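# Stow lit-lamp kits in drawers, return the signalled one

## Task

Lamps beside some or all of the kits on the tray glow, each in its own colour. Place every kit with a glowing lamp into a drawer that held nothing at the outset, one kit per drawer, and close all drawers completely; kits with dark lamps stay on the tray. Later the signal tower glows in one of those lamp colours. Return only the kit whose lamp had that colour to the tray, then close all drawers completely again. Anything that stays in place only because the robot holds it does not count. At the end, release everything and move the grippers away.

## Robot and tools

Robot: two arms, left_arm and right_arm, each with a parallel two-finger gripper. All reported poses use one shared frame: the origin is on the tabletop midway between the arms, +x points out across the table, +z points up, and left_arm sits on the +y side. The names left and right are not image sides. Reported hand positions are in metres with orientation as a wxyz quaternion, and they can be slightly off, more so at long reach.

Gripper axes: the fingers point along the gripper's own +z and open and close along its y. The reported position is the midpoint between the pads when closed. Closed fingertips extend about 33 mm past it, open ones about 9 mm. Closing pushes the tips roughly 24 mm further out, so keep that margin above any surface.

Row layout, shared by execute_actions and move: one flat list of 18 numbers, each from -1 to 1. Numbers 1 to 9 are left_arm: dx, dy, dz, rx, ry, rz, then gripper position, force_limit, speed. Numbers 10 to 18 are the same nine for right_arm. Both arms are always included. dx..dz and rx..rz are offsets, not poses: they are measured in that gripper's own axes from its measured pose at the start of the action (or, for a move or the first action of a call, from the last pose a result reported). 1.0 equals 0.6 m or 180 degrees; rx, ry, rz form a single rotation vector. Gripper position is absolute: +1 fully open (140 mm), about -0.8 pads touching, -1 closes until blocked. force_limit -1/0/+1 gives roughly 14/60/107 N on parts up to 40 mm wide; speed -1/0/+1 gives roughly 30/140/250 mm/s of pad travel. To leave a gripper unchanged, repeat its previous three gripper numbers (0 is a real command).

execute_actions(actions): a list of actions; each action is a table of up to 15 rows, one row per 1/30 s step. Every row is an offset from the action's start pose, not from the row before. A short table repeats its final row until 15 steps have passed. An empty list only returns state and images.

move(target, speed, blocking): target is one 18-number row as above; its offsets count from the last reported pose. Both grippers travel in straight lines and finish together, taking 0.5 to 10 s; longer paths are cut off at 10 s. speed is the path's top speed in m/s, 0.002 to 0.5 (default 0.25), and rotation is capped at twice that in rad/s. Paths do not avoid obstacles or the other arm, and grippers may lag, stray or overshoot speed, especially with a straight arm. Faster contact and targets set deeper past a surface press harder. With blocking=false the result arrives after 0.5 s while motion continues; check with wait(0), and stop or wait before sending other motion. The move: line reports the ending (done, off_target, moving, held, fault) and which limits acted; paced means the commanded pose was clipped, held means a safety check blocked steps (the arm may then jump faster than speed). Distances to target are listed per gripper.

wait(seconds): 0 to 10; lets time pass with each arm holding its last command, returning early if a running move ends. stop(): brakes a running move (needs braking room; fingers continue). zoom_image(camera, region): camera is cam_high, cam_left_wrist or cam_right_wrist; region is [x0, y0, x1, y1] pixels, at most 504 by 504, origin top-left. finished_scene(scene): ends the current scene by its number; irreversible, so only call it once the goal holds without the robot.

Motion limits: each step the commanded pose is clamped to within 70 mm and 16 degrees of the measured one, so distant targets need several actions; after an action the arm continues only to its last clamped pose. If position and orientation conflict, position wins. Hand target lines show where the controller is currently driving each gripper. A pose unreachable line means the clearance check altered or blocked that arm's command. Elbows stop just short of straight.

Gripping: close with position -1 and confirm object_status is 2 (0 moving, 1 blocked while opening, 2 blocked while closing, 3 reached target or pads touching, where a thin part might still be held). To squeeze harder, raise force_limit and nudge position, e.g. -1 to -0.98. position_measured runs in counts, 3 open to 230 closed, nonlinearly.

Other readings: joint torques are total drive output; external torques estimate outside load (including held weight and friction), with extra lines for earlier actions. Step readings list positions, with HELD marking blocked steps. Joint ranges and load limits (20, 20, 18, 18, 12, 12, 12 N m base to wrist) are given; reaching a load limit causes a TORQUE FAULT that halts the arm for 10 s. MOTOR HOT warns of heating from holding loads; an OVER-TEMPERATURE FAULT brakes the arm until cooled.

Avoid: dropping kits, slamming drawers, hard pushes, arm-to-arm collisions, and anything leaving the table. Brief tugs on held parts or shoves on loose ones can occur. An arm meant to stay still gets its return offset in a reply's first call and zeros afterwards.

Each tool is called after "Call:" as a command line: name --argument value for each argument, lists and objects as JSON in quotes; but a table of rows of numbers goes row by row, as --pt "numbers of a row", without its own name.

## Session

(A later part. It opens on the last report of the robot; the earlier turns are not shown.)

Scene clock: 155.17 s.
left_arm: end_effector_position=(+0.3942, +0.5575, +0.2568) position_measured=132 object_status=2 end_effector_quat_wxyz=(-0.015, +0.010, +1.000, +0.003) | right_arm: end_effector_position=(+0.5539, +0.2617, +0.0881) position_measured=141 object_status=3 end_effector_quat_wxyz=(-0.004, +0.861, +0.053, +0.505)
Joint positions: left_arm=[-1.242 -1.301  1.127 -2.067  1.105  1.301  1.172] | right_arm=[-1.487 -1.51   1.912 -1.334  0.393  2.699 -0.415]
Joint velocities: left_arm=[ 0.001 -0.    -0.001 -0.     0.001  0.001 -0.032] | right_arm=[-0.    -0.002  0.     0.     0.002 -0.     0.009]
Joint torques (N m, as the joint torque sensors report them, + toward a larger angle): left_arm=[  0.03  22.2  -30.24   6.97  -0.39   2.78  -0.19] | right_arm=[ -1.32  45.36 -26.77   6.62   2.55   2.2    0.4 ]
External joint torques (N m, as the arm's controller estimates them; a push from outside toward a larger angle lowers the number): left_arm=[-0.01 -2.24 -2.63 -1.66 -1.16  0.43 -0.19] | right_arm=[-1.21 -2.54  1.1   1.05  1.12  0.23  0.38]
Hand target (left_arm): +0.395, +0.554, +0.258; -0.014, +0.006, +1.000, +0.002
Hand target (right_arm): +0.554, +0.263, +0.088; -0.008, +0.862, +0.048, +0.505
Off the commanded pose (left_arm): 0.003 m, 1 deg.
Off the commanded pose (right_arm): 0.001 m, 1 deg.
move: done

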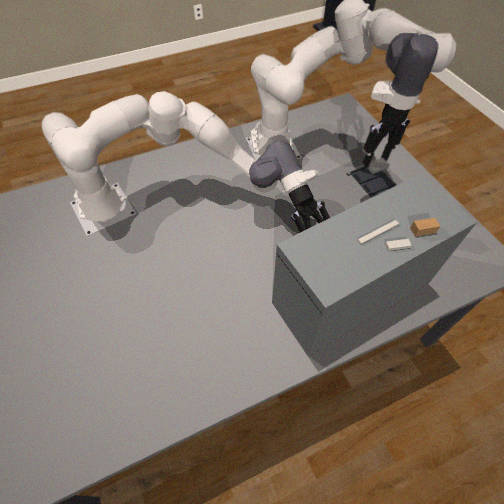

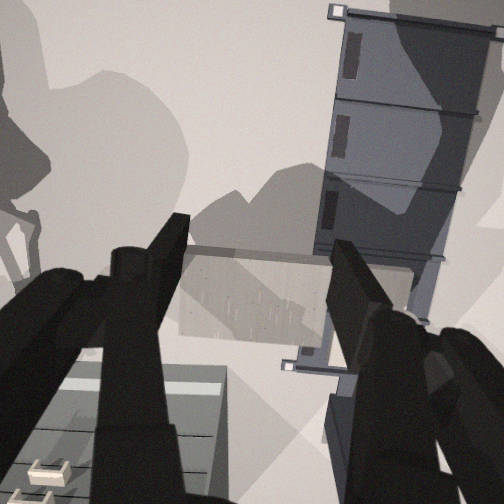

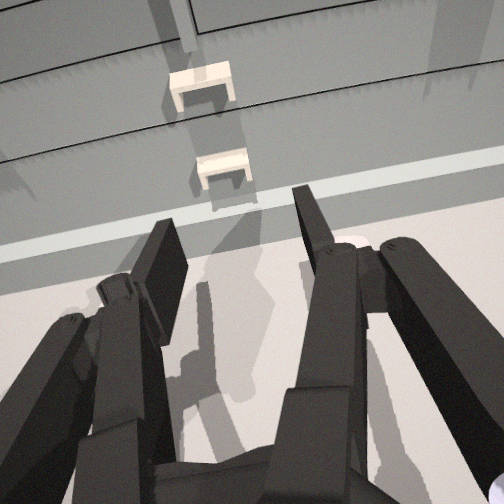

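Call:
move --target '[0,0,0,0,0,0,-1,-0.2,-0.5,0.043,-0.005,0.068,0,0,0,-0.1,0,0]' --speed 0.035

Call:
move --target '[0,0,0,0,0,0,-1,-0.2,-0.5,0,0,0,0,0,0,-1,0,-0.5]'

Scene clock: 158.83 s.
left_arm: end_effector_position=(+0.3942, +0.5574, +0.2568) position_measured=132 object_status=2 end_effector_quat_wxyz=(-0.015, +0.008, +1.000, +0.003) | right_arm: end_effector_position=(+0.6010, +0.2713, +0.0915) position_measured=141 object_status=3 end_effector_quat_wxyz=(-0.008, +0.862, +0.050, +0.505)
Joint positions: left_arm=[-1.242 -1.301  1.127 -2.067  1.105  1.301  1.167] | right_arm=[-1.658 -1.541  1.909 -1.115  0.377  2.651 -0.412]
Joint velocities: left_arm=[ 0.001 -0.     0.001  0.     0.001  0.     0.003] | right_arm=[ 0.002 -0.001 -0.     0.015 -0.003 -0.011 -0.001]
Joint torques (N m, as the joint torque sensors report them, + toward a larger angle): left_arm=[  0.89  21.12 -29.54   8.89   0.65   2.15   0.15] | right_arm=[ -1.64  49.46 -24.69   8.04   0.17   1.46  -0.05]
External joint torques (N m, as the arm's controller estimates them; a push from outside toward a larger angle lowers the number): left_arm=[ 0.81 -3.24 -2.    0.25 -0.11 -0.19  0.15] | right_arm=[-1.79 -2.54  0.15  1.8  -1.15 -0.54 -0.08]
Hand target (left_arm): +0.394, +0.557, +0.257; -0.015, +0.010, +1.000, +0.003
Hand target (right_arm): +0.602, +0.271, +0.092; -0.004, +0.861, +0.053, +0.506
Off the commanded pose (left_arm): 0.000 m, 0 deg.
Off the commanded pose (right_arm): 0.002 m, 1 deg.
move: done

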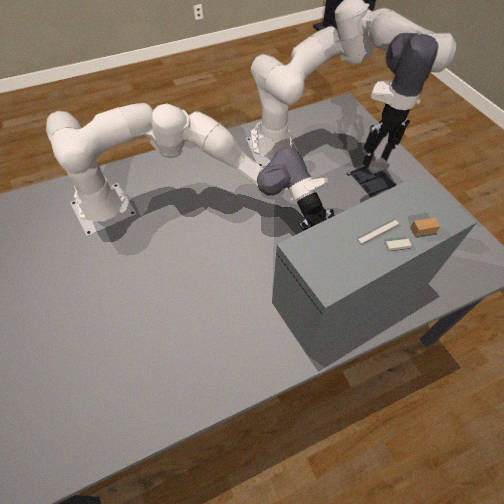

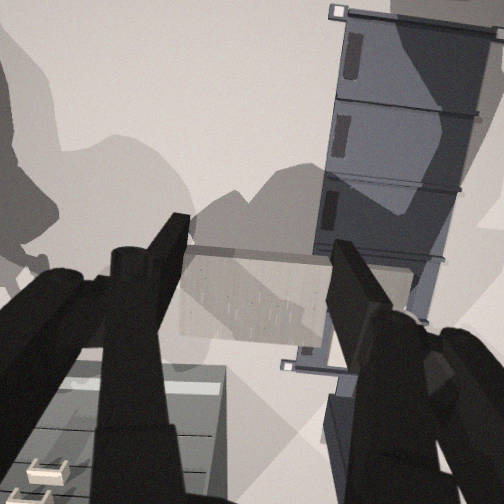

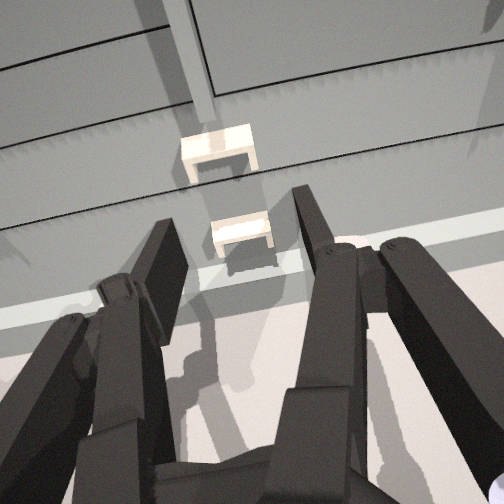

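Scene clock: 159.43 s.
left_arm: end_effector_position=(+0.3942, +0.5574, +0.2568) position_measured=132 object_status=2 end_effector_quat_wxyz=(-0.015, +0.008, +1.000, +0.003) | right_arm: end_effector_position=(+0.6003, +0.2703, +0.0911) position_measured=193 object_status=2 end_effector_quat_wxyz=(-0.005, +0.862, +0.049, +0.504)
Joint positions: left_arm=[-1.242 -1.301  1.127 -2.067  1.105  1.301  1.167] | right_arm=[-1.656 -1.541  1.909 -1.115  0.377  2.645 -0.412]
Joint velocities: left_arm=[ 0.002 -0.001 -0.     0.001 -0.    -0.    -0.001] | right_arm=[-0.002  0.001  0.001  0.    -0.001  0.001 -0.   ]
Joint torques (N m, as the joint torque sensors report them, + toward a larger angle): left_arm=[  0.24  22.36 -28.76   8.89   0.45   2.32   0.04] | right_arm=[ -1.77  49.89 -23.05   6.17   1.41   2.8    0.14]
External joint torques (N m, as the arm's controller estimates them; a push from outside toward a larger angle lowers the number): left_arm=[ 0.22 -2.08 -1.17  0.28 -0.31 -0.03  0.04] | right_arm=[-1.64 -2.08  1.86 -0.05  0.12  0.81  0.11]
Hand target (left_arm): +0.394, +0.557, +0.257; -0.015, +0.008, +1.000, +0.003
Hand target (right_arm): +0.601, +0.271, +0.092; -0.007, +0.862, +0.050, +0.505
Off the commanded pose (left_arm): 0.000 m, 0 deg.
Off the commanded pose (right_arm): 0.001 m, 0 deg.
move: done

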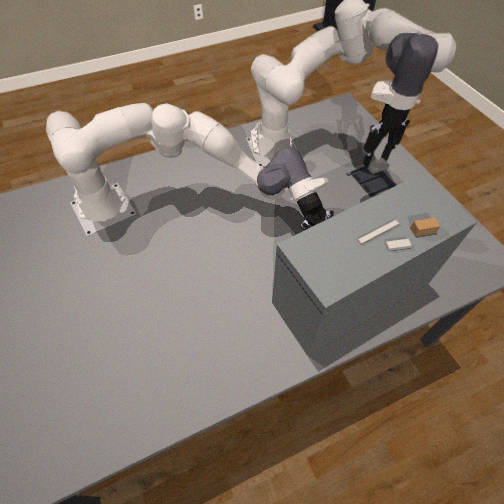

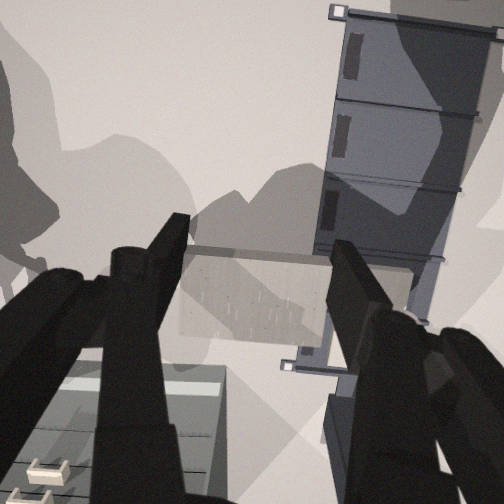

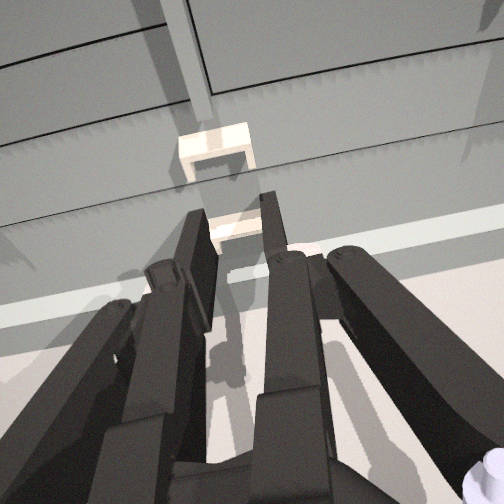

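Call:
move --target '[0,0,0,0,0,0,-1,-0.2,-0.5,-0.106,0.004,-0.188,0,0,0,-1,0,-0.5]' --speed 0.055

Scene clock: 163.07 s.
left_arm: end_effector_position=(+0.3942, +0.5574, +0.2568) position_measured=132 object_status=2 end_effector_quat_wxyz=(-0.015, +0.008, +1.000, +0.003) | right_arm: end_effector_position=(+0.4710, +0.2554, +0.0879) position_measured=193 object_status=2 end_effector_quat_wxyz=(-0.006, +0.863, +0.053, +0.503)
Joint positions: left_arm=[-1.242 -1.301  1.127 -2.067  1.105  1.301  1.167] | right_arm=[-1.252 -1.465  1.91  -1.568  0.397  2.708 -0.376]
Joint velocities: left_arm=[ 0.001  0.002  0.     0.001  0.     0.    -0.   ] | right_arm=[ 0.004  0.    -0.001 -0.004  0.001 -0.     0.01 ]
Joint torques (N m, as the joint torque sensors report them, + toward a larger angle): left_arm=[  0.94  22.32 -28.89   8.09   0.6    2.31   0.23] | right_arm=[  1.6   42.34 -28.77   1.84   1.85   1.12   0.1 ]
External joint torques (N m, as the arm's controller estimates them; a push from outside toward a larger angle lowers the number): left_arm=[ 0.84 -2.18 -1.27 -0.56 -0.17 -0.03  0.23] | right_arm=[ 1.53 -0.34  1.07 -3.2   0.42 -0.8   0.07]
Hand target (left_arm): +0.394, +0.557, +0.257; -0.015, +0.008, +1.000, +0.003
Hand target (right_arm): +0.471, +0.253, +0.088; -0.005, +0.863, +0.049, +0.502
Off the commanded pose (left_arm): 0.000 m, 0 deg.
Off the commanded pose (right_arm): 0.004 m, 0 deg.
move: off_target (right_arm)

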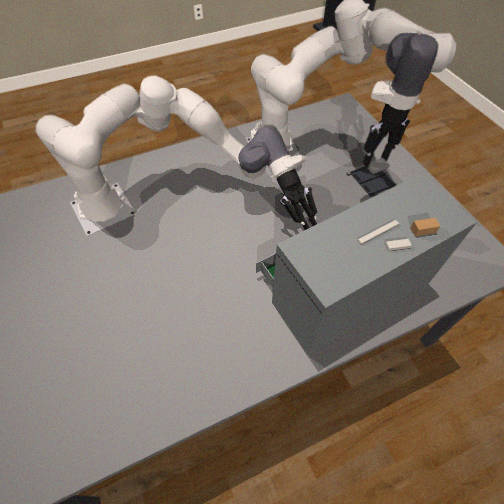

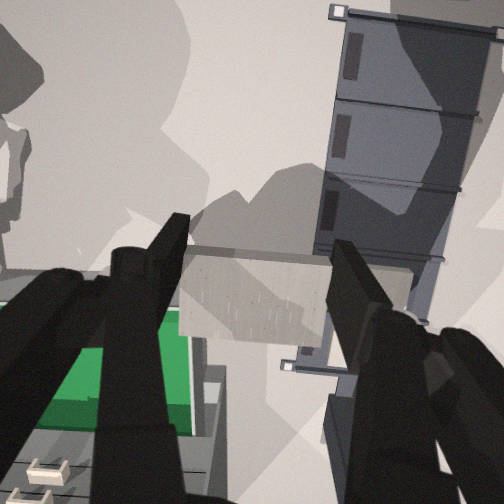

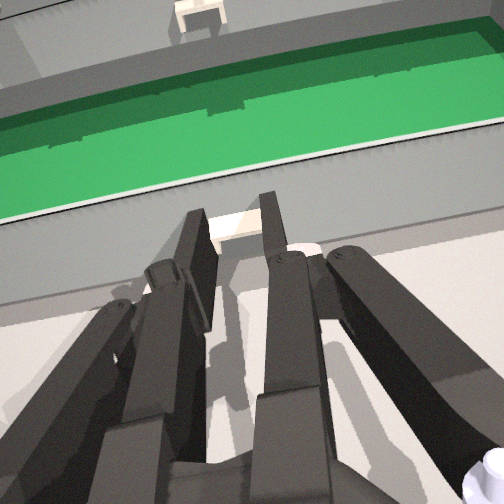

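Call:
move --target '[0,0,0,0,0,0,-1,-0.2,-0.5,-0.04,0,-0.07,0,0,0,-0.1,0,0]' --speed 0.12

Call:
move --target '[-0.13,-0.22,0,0,0,-0.015,-1,-0.2,-0.5,0.05,0.62,-0.1,0,0,0,-0.1,0,0]'

Call:
move --target '[-0.125,-0.14,0.1,0,0,-0.015,-1,-0.2,-0.5,0,0,0,0,0,0,-0.1,0,0]' --speed 0.15

Call:
move --target '[0,0,0.13,0,0,0,-1,-0.2,-0.5,0,0,0,0,0,0,-0.1,0,0]' --speed 0.08

Scene clock: 166.93 s.
left_arm: end_effector_position=(+0.3942, +0.5574, +0.2568) position_measured=132 object_status=2 end_effector_quat_wxyz=(-0.015, +0.008, +1.000, +0.003) | right_arm: end_effector_position=(+0.4217, +0.2511, +0.0851) position_measured=141 object_status=3 end_effector_quat_wxyz=(-0.003, +0.862, +0.060, +0.503)
Joint positions: left_arm=[-1.242 -1.301  1.127 -2.067  1.105  1.301  1.167] | right_arm=[-1.122 -1.456  1.905 -1.67   0.403  2.692 -0.359]
Joint velocities: left_arm=[-0.    -0.001  0.    -0.001 -0.     0.001 -0.   ] | right_arm=[ 0.001  0.     0.001  0.001  0.002 -0.003  0.006]
Joint torques (N m, as the joint torque sensors report them, + toward a larger angle): left_arm=[  0.64  21.73 -29.52   8.8    0.64   2.26   0.02] | right_arm=[ -0.14  39.74 -30.69   2.55   2.39   1.46   0.58]
External joint torques (N m, as the arm's controller estimates them; a push from outside toward a larger angle lowers the number): left_arm=[ 0.67 -2.64 -2.02  0.23 -0.11 -0.08  0.02] | right_arm=[-0.39 -0.61 -0.17 -2.05  1.   -0.43  0.56]
Hand target (left_arm): +0.394, +0.557, +0.257; -0.015, +0.008, +1.000, +0.003
Hand target (right_arm): +0.423, +0.250, +0.087; -0.005, +0.863, +0.053, +0.503
Off the commanded pose (left_arm): 0.000 m, 0 deg.
Off the commanded pose (right_arm): 0.003 m, 1 deg.
move: done

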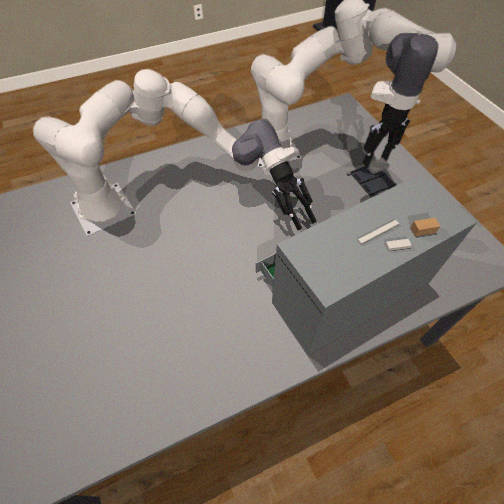

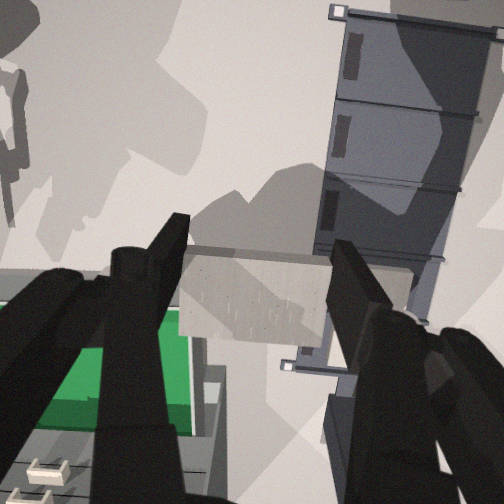

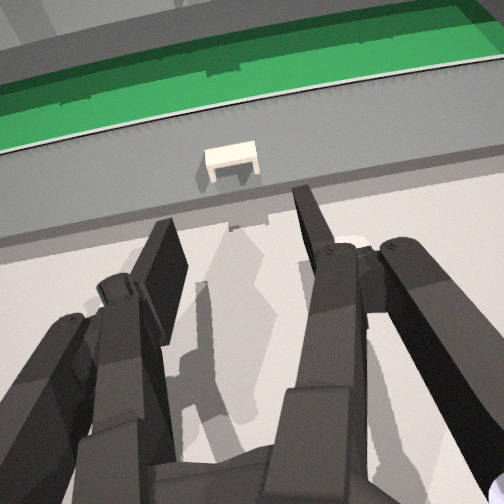

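Scene clock: 169.23 s.
left_arm: end_effector_position=(+0.4686, +0.4225, +0.2568) position_measured=132 object_status=2 end_effector_quat_wxyz=(-0.012, -0.010, +1.000, +0.005) | right_arm: end_effector_position=(+0.4262, -0.1218, +0.1546) position_measured=141 object_status=3 end_effector_quat_wxyz=(-0.002, +0.864, +0.057, +0.500)
Joint positions: left_arm=[-1.578 -1.173  1.222 -1.953  1.061  1.398  0.918] | right_arm=[-0.795 -0.916  1.742 -2.901  0.273  3.511 -0.587]
Joint velocities: left_arm=[-0.     0.001  0.001  0.001  0.     0.    -0.016] | right_arm=[ 0.001  0.001 -0.002 -0.001 -0.012  0.012 -0.002]
Joint torques (N m, as the joint torque sensors report them, + toward a larger angle): left_arm=[ -1.25  22.74 -29.21  11.57  -0.24   2.78  -0.15] | right_arm=[  0.54  14.77 -17.26   3.44   1.59   2.55  -0.16]
External joint torques (N m, as the arm's controller estimates them; a push from outside toward a larger angle lowers the number): left_arm=[-1.4  -2.41 -1.38  1.22 -1.03  0.4  -0.15] | right_arm=[ 0.5   0.76 -0.11 -2.61 -1.04  0.23 -0.19]
Hand target (left_arm): +0.469, +0.421, +0.257; -0.012, -0.014, +1.000, +0.002
Hand target (right_arm): +0.426, -0.122, +0.155; -0.001, +0.864, +0.062, +0.500
Off the commanded pose (left_arm): 0.004 m, 1 deg.
Off the commanded pose (right_arm): 0.008 m, 1 deg.
move: off_target (left_arm, right_arm)

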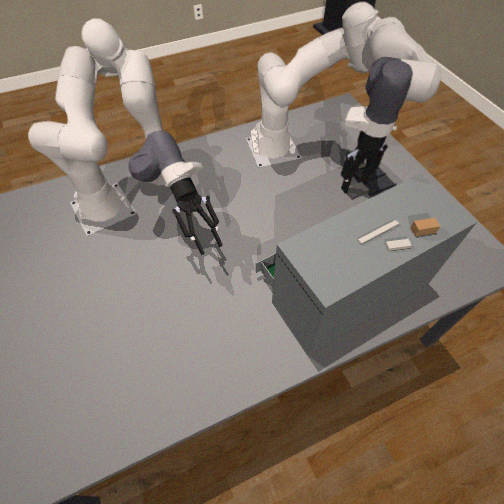

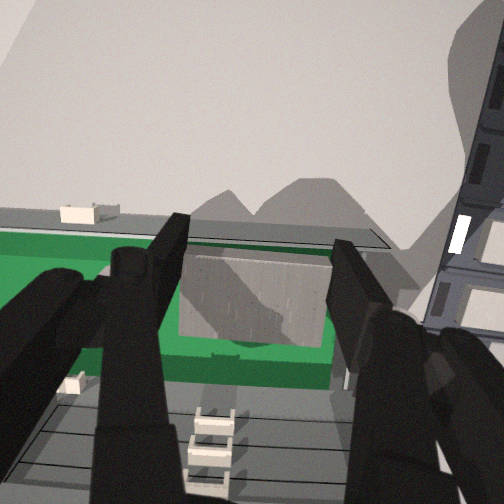

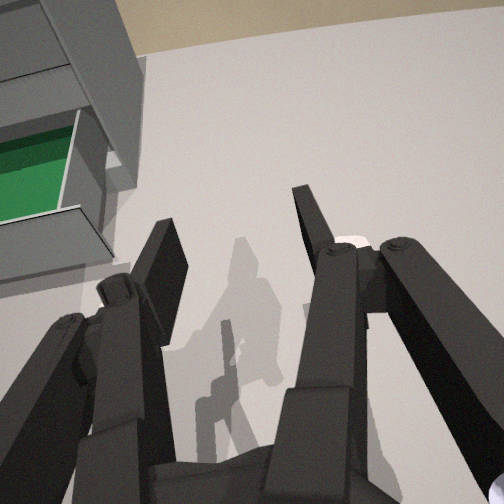

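Scene clock: 170.63 s.
left_arm: end_effector_position=(+0.5401, +0.3369, +0.1955) position_measured=132 object_status=2 end_effector_quat_wxyz=(-0.013, -0.027, +1.000, +0.002) | right_arm: end_effector_position=(+0.4262, -0.1217, +0.1546) position_measured=141 object_status=3 end_effector_quat_wxyz=(-0.002, +0.864, +0.057, +0.500)
Joint positions: left_arm=[-1.893 -1.157  1.438 -1.793  1.124  1.518  0.803] | right_arm=[-0.795 -0.916  1.742 -2.901  0.273  3.511 -0.587]
Joint velocities: left_arm=[ 0.001  0.003  0.002  0.002 -0.     0.008 -0.023] | right_arm=[-0.001  0.     0.001  0.    -0.001 -0.     0.001]
Joint torques (N m, as the joint torque sensors report them, + toward a larger angle): left_arm=[ -0.54  29.93 -29.89  11.23   1.57   2.86  -0.06] | right_arm=[ -0.5   13.81 -16.48   5.58   2.61   2.17   0.11]
External joint torques (N m, as the arm's controller estimates them; a push from outside toward a larger angle lowers the number): left_arm=[-0.75 -1.04 -0.79  1.45  0.81  0.48 -0.06] | right_arm=[-0.41 -0.19  0.76 -0.41 -0.03 -0.14  0.08]
Hand target (left_arm): +0.543, +0.337, +0.196; -0.010, -0.032, +0.999, +0.003
Hand target (right_arm): +0.426, -0.122, +0.155; -0.002, +0.864, +0.057, +0.500
Off the commanded pose (left_arm): 0.005 m, 1 deg.
Off the commanded pose (right_arm): 0.000 m, 0 deg.
move: off_target (left_arm)

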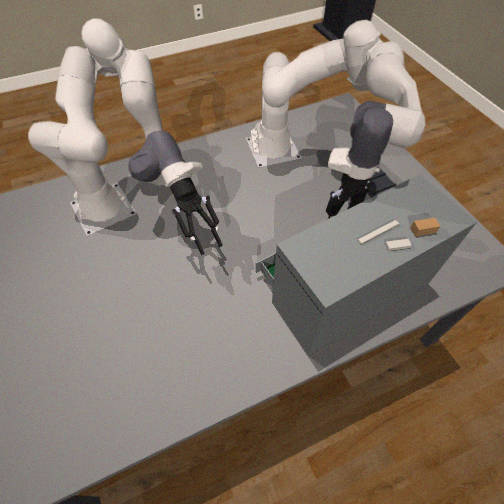

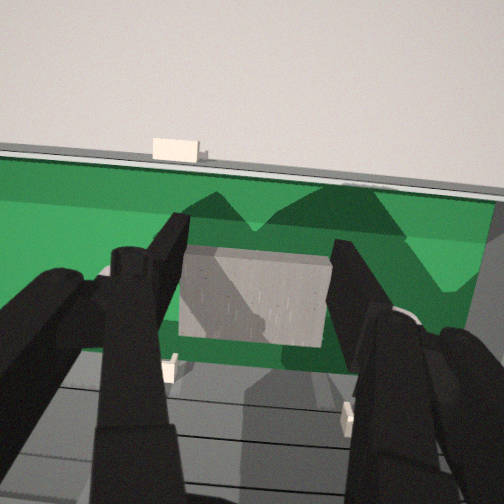

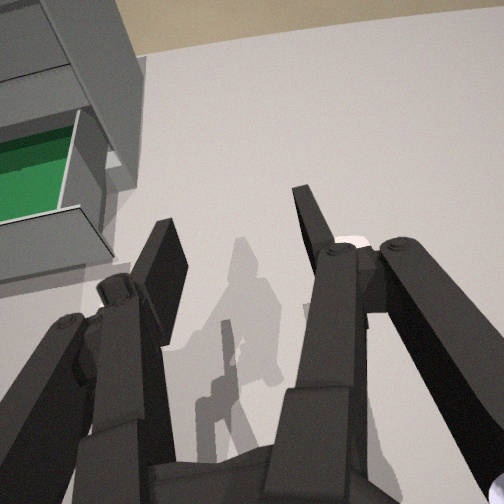

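Scene clock: 172.07 s.
left_arm: end_effector_position=(+0.5368, +0.3360, +0.1179) position_measured=132 object_status=2 end_effector_quat_wxyz=(-0.016, -0.023, +1.000, +0.003) | right_arm: end_effector_position=(+0.4262, -0.1217, +0.1546) position_measured=141 object_status=3 end_effector_quat_wxyz=(-0.002, +0.864, +0.057, +0.500)
Joint positions: left_arm=[-1.884 -1.225  1.545 -1.881  1.215  1.624  0.776] | right_arm=[-0.795 -0.916  1.742 -2.901  0.273  3.511 -0.587]
Joint velocities: left_arm=[ 0.001  0.001  0.001  0.     0.     0.012 -0.006] | right_arm=[-0.001 -0.002 -0.001  0.001 -0.     0.001 -0.001]
Joint torques (N m, as the joint torque sensors report them, + toward a larger angle): left_arm=[  1.61  29.36 -31.3    7.38   1.63   2.88  -0.07] | right_arm=[ -0.72  13.87 -16.14   5.53   2.59   2.17   0.14]
External joint torques (N m, as the arm's controller estimates them; a push from outside toward a larger angle lowers the number): left_arm=[ 1.52 -1.95 -1.17 -0.97  0.87  0.51 -0.07] | right_arm=[-0.74 -0.07  1.05 -0.56 -0.04 -0.15  0.11]
Hand target (left_arm): +0.538, +0.337, +0.117; -0.013, -0.026, +1.000, +0.003
Hand target (right_arm): +0.426, -0.122, +0.155; -0.002, +0.864, +0.057, +0.500
Off the commanded pose (left_arm): 0.002 m, 0 deg.
Off the commanded pose (right_arm): 0.000 m, 0 deg.
move: done

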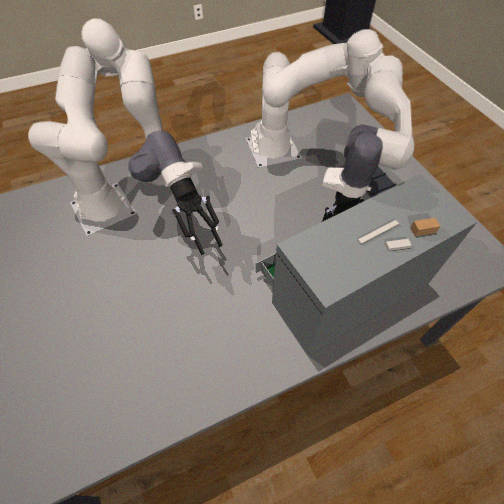

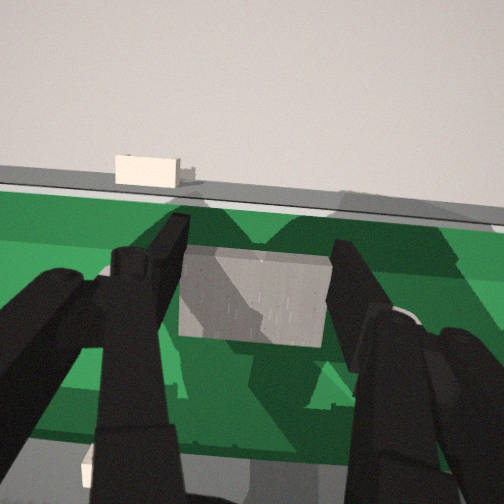

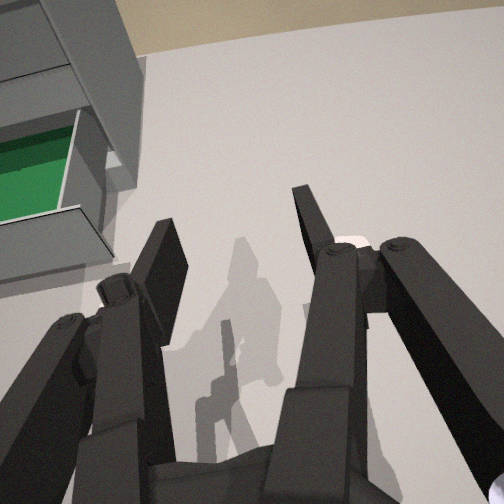

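Call:
move --target '[-0.016,0,0.045,0,0,0,-1,-0.2,-0.5,0,0,0,0,0,0,-0.1,0,0]' --speed 0.04

Call:
move --target '[-0.003,0,0.018,0,0,0,-1,-0.2,-0.5,0,0,0,0,0,0,-0.1,0,0]' --speed 0.02

Scene clock: 174.83 s.
left_arm: end_effector_position=(+0.5426, +0.3368, +0.0906) position_measured=132 object_status=2 end_effector_quat_wxyz=(-0.019, -0.025, +0.999, +0.004) | right_arm: end_effector_position=(+0.4262, -0.1217, +0.1546) position_measured=141 object_status=3 end_effector_quat_wxyz=(-0.002, +0.864, +0.057, +0.500)
Joint positions: left_arm=[-1.908 -1.248  1.595 -1.868  1.247  1.654  0.775] | right_arm=[-0.795 -0.916  1.742 -2.901  0.273  3.511 -0.587]
Joint velocities: left_arm=[-0.002  0.     0.     0.001  0.005  0.009  0.002] | right_arm=[-0.001  0.001 -0.    -0.002  0.001 -0.    -0.001]
Joint torques (N m, as the joint torque sensors report them, + toward a larger angle): left_arm=[ -1.21  29.64 -31.12   8.83   1.75   2.82   0.15] | right_arm=[ -0.43  13.78 -16.37   5.76   2.59   2.2    0.11]
External joint torques (N m, as the arm's controller estimates them; a push from outside toward a larger angle lowers the number): left_arm=[-1.05 -2.75 -0.7   1.22  1.02  0.45  0.15] | right_arm=[-0.36 -0.21  0.86 -0.24 -0.05 -0.11  0.09]
Hand target (left_arm): +0.545, +0.336, +0.090; -0.016, -0.023, +1.000, +0.003
Hand target (right_arm): +0.426, -0.122, +0.155; -0.002, +0.864, +0.057, +0.500
Off the commanded pose (left_arm): 0.003 m, 0 deg.
Off the commanded pose (right_arm): 0.000 m, 0 deg.
move: done

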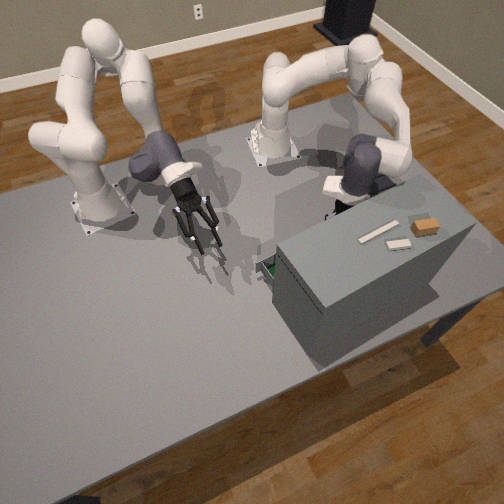

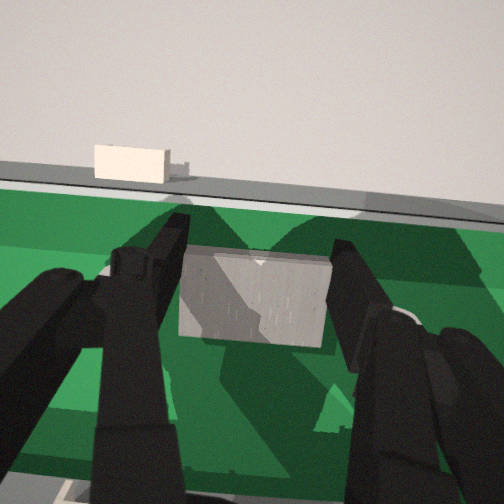

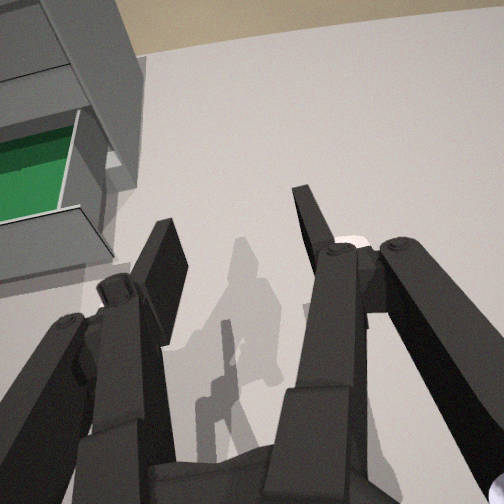

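Scene clock: 175.60 s.
left_arm: end_effector_position=(+0.5435, +0.3375, +0.0833) position_measured=132 object_status=2 end_effector_quat_wxyz=(-0.019, -0.026, +0.999, +0.003) | right_arm: end_effector_position=(+0.4262, -0.1217, +0.1546) position_measured=141 object_status=3 end_effector_quat_wxyz=(-0.002, +0.864, +0.057, +0.500)
Joint positions: left_arm=[-1.91  -1.253  1.608 -1.868  1.254  1.665  0.775] | right_arm=[-0.795 -0.916  1.742 -2.901  0.273  3.511 -0.587]
Joint velocities: left_arm=[0.001 0.001 0.003 0.001 0.003 0.009 0.   ] | right_arm=[-0.    -0.001 -0.     0.    -0.     0.001  0.001]
Joint torques (N m, as the joint torque sensors report them, + toward a larger angle): left_arm=[ -2.07  28.5  -27.4    6.77   1.85   2.87   0.  ] | right_arm=[ -0.51  14.02 -16.26   5.74   2.63   2.17   0.11]
External joint torques (N m, as the arm's controller estimates them; a push from outside toward a larger angle lowers the number): left_arm=[-2.22 -4.09  2.98 -0.93  1.1   0.51  0.  ] | right_arm=[-0.5   0.07  0.95 -0.32 -0.01 -0.15  0.08]
Hand target (left_arm): +0.544, +0.337, +0.080; -0.019, -0.025, +0.999, +0.004
Hand target (right_arm): +0.426, -0.122, +0.155; -0.002, +0.864, +0.057, +0.500
Off the commanded pose (left_arm): 0.004 m, 0 deg.
Off the commanded pose (right_arm): 0.000 m, 0 deg.
move: off_target (left_arm)

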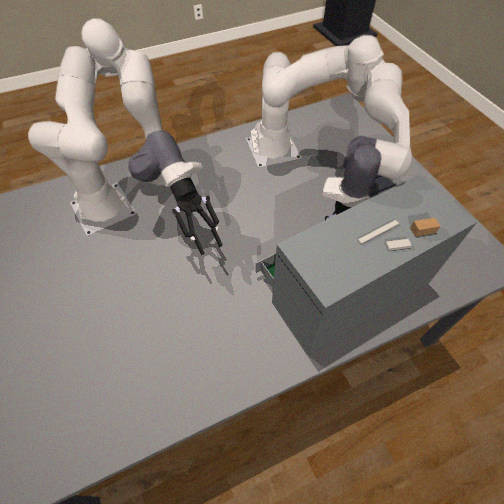

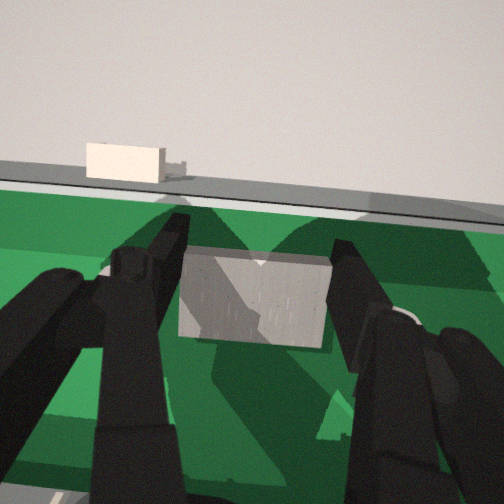

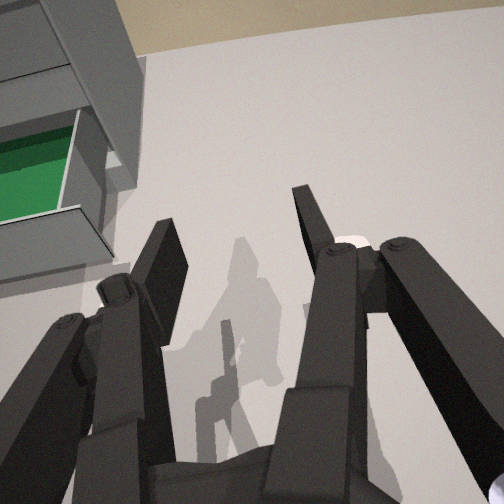

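Call:
move --target '[0,0,0,0,0,0,0.3,-0.2,-0.5,0,0,0,0,0,0,-0.1,0,0]'

Call:
move --target '[0.01,0,-0.25,0,0,0,0.3,-0.2,-0.5,0,0,0,0,0,0,-0.1,0,0]' --speed 0.15

Call:
move --target '[0.17,0.4,0,0,0,0.015,0.3,-0.2,-0.5,0,-0.3,0.05,0,0,0,-0.1,0,0]'

Call:
move --target '[0,0.16,0.17,0,0,0.006,0.3,-0.2,-0.5,-0.036,-0.31,0.075,0,0,0,-0.1,0,0]' --speed 0.2

Scene clock: 179.30 s.
left_arm: end_effector_position=(+0.5439, +0.3372, +0.0834) position_measured=91 object_status=3 end_effector_quat_wxyz=(-0.018, -0.026, +0.999, +0.003) | right_arm: end_effector_position=(+0.4262, -0.1217, +0.1546) position_measured=141 object_status=3 end_effector_quat_wxyz=(-0.002, +0.864, +0.057, +0.500)
Joint positions: left_arm=[-1.91  -1.253  1.608 -1.868  1.254  1.666  0.775] | right_arm=[-0.795 -0.916  1.742 -2.901  0.273  3.511 -0.587]
Joint velocities: left_arm=[-0.001 -0.001 -0.001 -0.001  0.     0.001 -0.   ] | right_arm=[-0.001  0.     0.     0.002 -0.     0.    -0.002]
Joint torques (N m, as the joint torque sensors report them, + toward a larger angle): left_arm=[  0.09  31.34 -31.81   6.97   0.35   2.15   0.08] | right_arm=[ -0.38  13.96 -16.4    5.69   2.6    2.19   0.12]
External joint torques (N m, as the arm's controller estimates them; a push from outside toward a larger angle lowers the number): left_arm=[ 0.13 -1.25 -1.31 -0.63 -0.39 -0.24  0.07] | right_arm=[-0.43 -0.05  0.76 -0.45 -0.02 -0.14  0.09]
Hand target (left_arm): +0.544, +0.338, +0.083; -0.019, -0.026, +0.999, +0.003
Hand target (right_arm): +0.426, -0.122, +0.155; -0.002, +0.864, +0.057, +0.500
Off the commanded pose (left_arm): 0.001 m, 0 deg.
Off the commanded pose (right_arm): 0.000 m, 0 deg.
move: done

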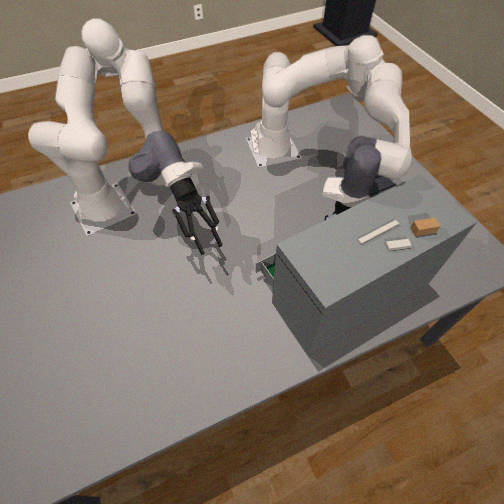

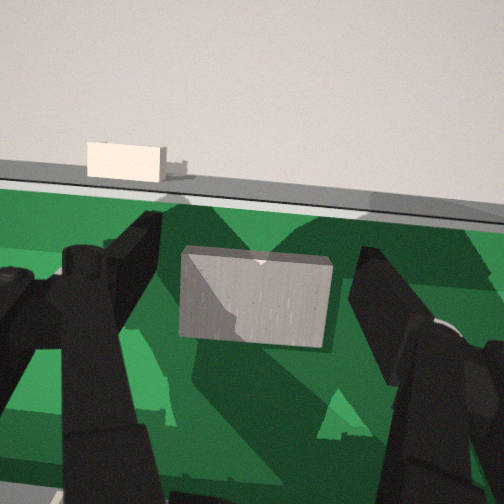

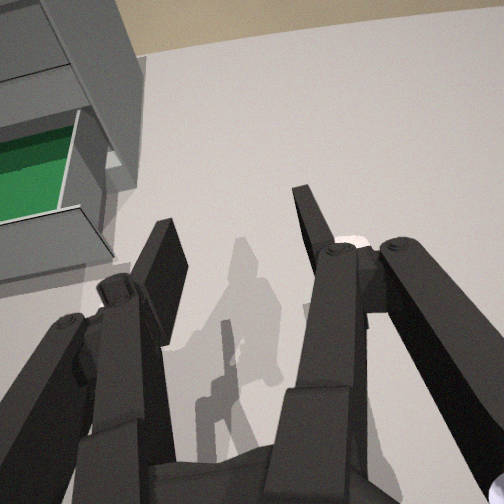

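Scene clock: 180.87 s.
left_arm: end_effector_position=(+0.5448, +0.3387, +0.2336) position_measured=91 object_status=3 end_effector_quat_wxyz=(-0.016, -0.031, +0.999, +0.002) | right_arm: end_effector_position=(+0.4262, -0.1217, +0.1546) position_measured=141 object_status=3 end_effector_quat_wxyz=(-0.002, +0.864, +0.057, +0.500)
Joint positions: left_arm=[-1.921 -1.112  1.409 -1.709  1.074  1.46   0.827] | right_arm=[-0.795 -0.916  1.742 -2.901  0.273  3.511 -0.587]
Joint velocities: left_arm=[-0.    -0.001  0.002  0.001  0.    -0.013  0.009] | right_arm=[-0.    -0.    -0.001  0.    -0.002  0.     0.001]
Joint torques (N m, as the joint torque sensors report them, + toward a larger angle): left_arm=[ -1.99  29.23 -30.37  10.82  -0.49   1.94   0.21] | right_arm=[ -0.3   13.89 -16.42   5.69   2.61   2.19   0.13]
External joint torques (N m, as the arm's controller estimates them; a push from outside toward a larger angle lowers the number): left_arm=[-2.09 -2.3  -2.22  0.52 -1.24 -0.43  0.21] | right_arm=[-0.29 -0.09  0.8  -0.37 -0.02 -0.13  0.11]
Hand target (left_arm): +0.543, +0.337, +0.234; -0.019, -0.026, +0.999, +0.001
Hand target (right_arm): +0.426, -0.122, +0.155; -0.002, +0.864, +0.057, +0.500
Off the commanded pose (left_arm): 0.003 m, 1 deg.
Off the commanded pose (right_arm): 0.000 m, 0 deg.
move: done

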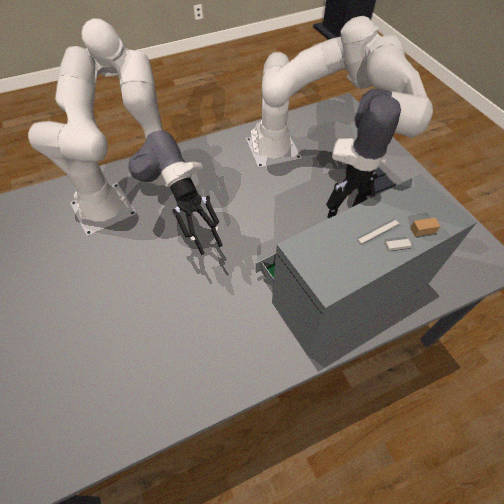

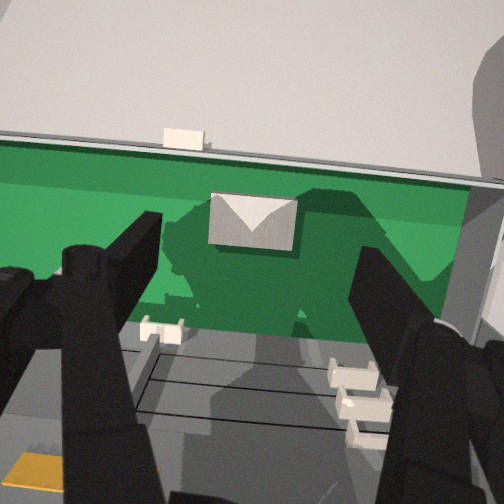

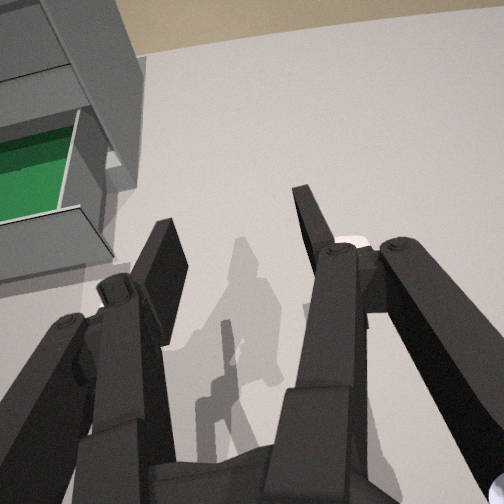

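Scene clock: 182.80 s.
left_arm: end_effector_position=(+0.4300, +0.5768, +0.2345) position_measured=91 object_status=3 end_effector_quat_wxyz=(-0.021, -0.016, +1.000, +0.003) | right_arm: end_effector_position=(+0.4334, +0.0599, +0.1347) position_measured=141 object_status=3 end_effector_quat_wxyz=(-0.002, +0.863, +0.060, +0.502)
Joint positions: left_arm=[-1.315 -1.258  1.233 -1.962  1.138  1.353  1.176] | right_arm=[-0.894 -1.147  1.876 -2.387  0.366  3.116 -0.514]
Joint velocities: left_arm=[-0.    -0.001 -0.001  0.    -0.001  0.     0.028] | right_arm=[-0.001  0.001  0.001 -0.     0.002 -0.004  0.001]
Joint torques (N m, as the joint torque sensors report them, + toward a larger angle): left_arm=[  0.45  24.37 -31.03   6.1    1.53   2.     0.42] | right_arm=[ -1.37  23.09 -23.46   7.11   3.45   1.66   0.43]
External joint torques (N m, as the arm's controller estimates them; a push from outside toward a larger angle lowers the number): left_arm=[ 0.38 -2.48 -2.27 -2.31  0.76 -0.33  0.42] | right_arm=[-1.26 -1.59  2.75  1.11  1.17 -0.5   0.4 ]
Hand target (left_arm): +0.429, +0.577, +0.234; -0.022, -0.009, +1.000, +0.006
Hand target (right_arm): +0.433, +0.060, +0.133; -0.003, +0.864, +0.056, +0.501
Off the commanded pose (left_arm): 0.006 m, 1 deg.
Off the commanded pose (right_arm): 0.005 m, 0 deg.
move: off_target (left_arm, right_arm)

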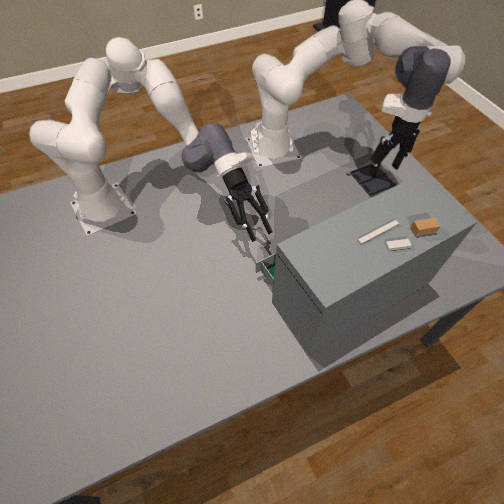

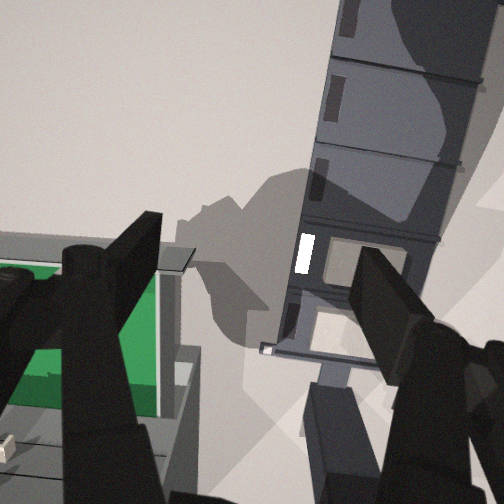

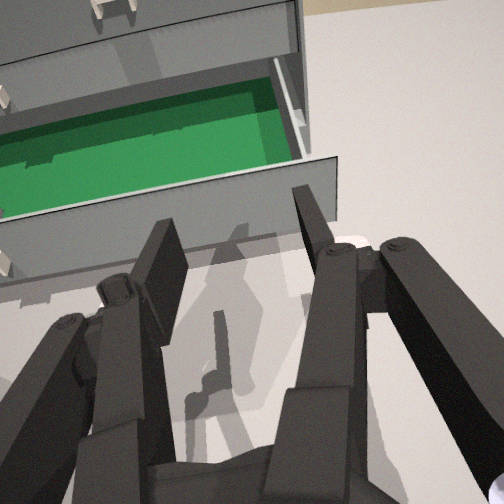

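Scene clock: 184.50 s.
left_arm: end_effector_position=(+0.4208, +0.6716, +0.1306) position_measured=91 object_status=3 end_effector_quat_wxyz=(-0.027, -0.010, +1.000, +0.004) | right_arm: end_effector_position=(+0.4400, +0.2483, +0.0873) position_measured=141 object_status=3 end_effector_quat_wxyz=(-0.001, +0.861, +0.067, +0.504)
Joint positions: left_arm=[-1.234 -1.394  1.404 -1.954  1.34   1.432  1.344] | right_arm=[-1.161 -1.446  1.912 -1.662  0.389  2.721 -0.383]
Joint velocities: left_arm=[ 0.001  0.    -0.001 -0.    -0.     0.003  0.021] | right_arm=[-0.    -0.001 -0.001  0.001  0.003 -0.014  0.013]
Joint torques (N m, as the joint torque sensors report them, + toward a larger angle): left_arm=[  0.91  27.17 -32.43   5.69   1.63   2.65   0.41] | right_arm=[ -1.62  38.29 -30.29   5.81   2.36   1.57   0.45]
External joint torques (N m, as the arm's controller estimates them; a push from outside toward a larger angle lowers the number): left_arm=[ 0.92 -3.33 -1.36  1.    0.84  0.36  0.41] | right_arm=[-1.54 -2.45  0.2   1.02  0.89 -0.32  0.42]
Hand target (left_arm): +0.422, +0.674, +0.131; -0.024, -0.007, +1.000, +0.004
Hand target (right_arm): +0.442, +0.247, +0.088; -0.003, +0.862, +0.059, +0.504
Off the commanded pose (left_arm): 0.004 m, 1 deg.
Off the commanded pose (right_arm): 0.006 m, 1 deg.
move: off_target (left_arm, right_arm)

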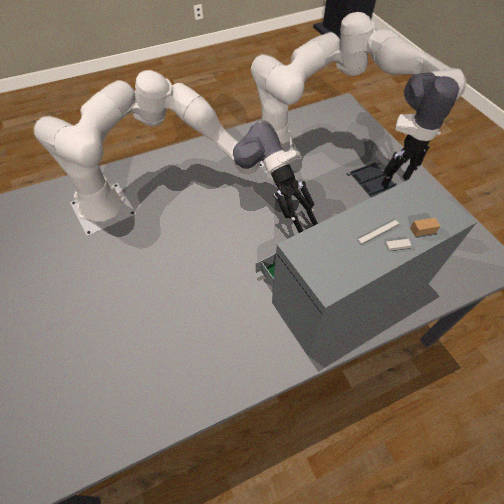

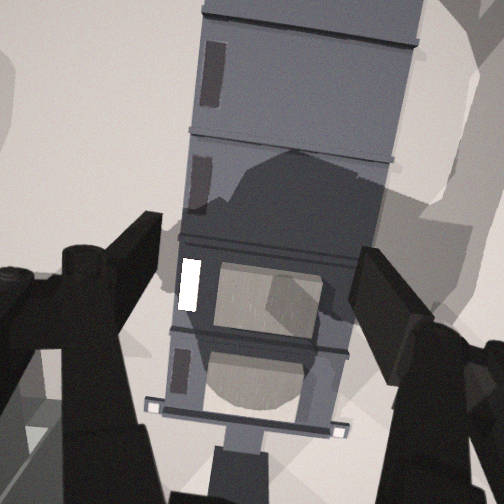

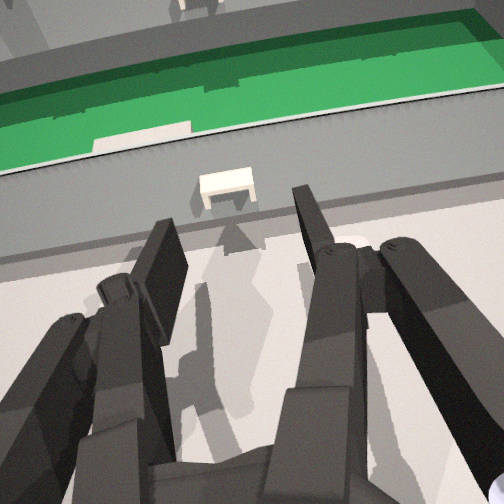

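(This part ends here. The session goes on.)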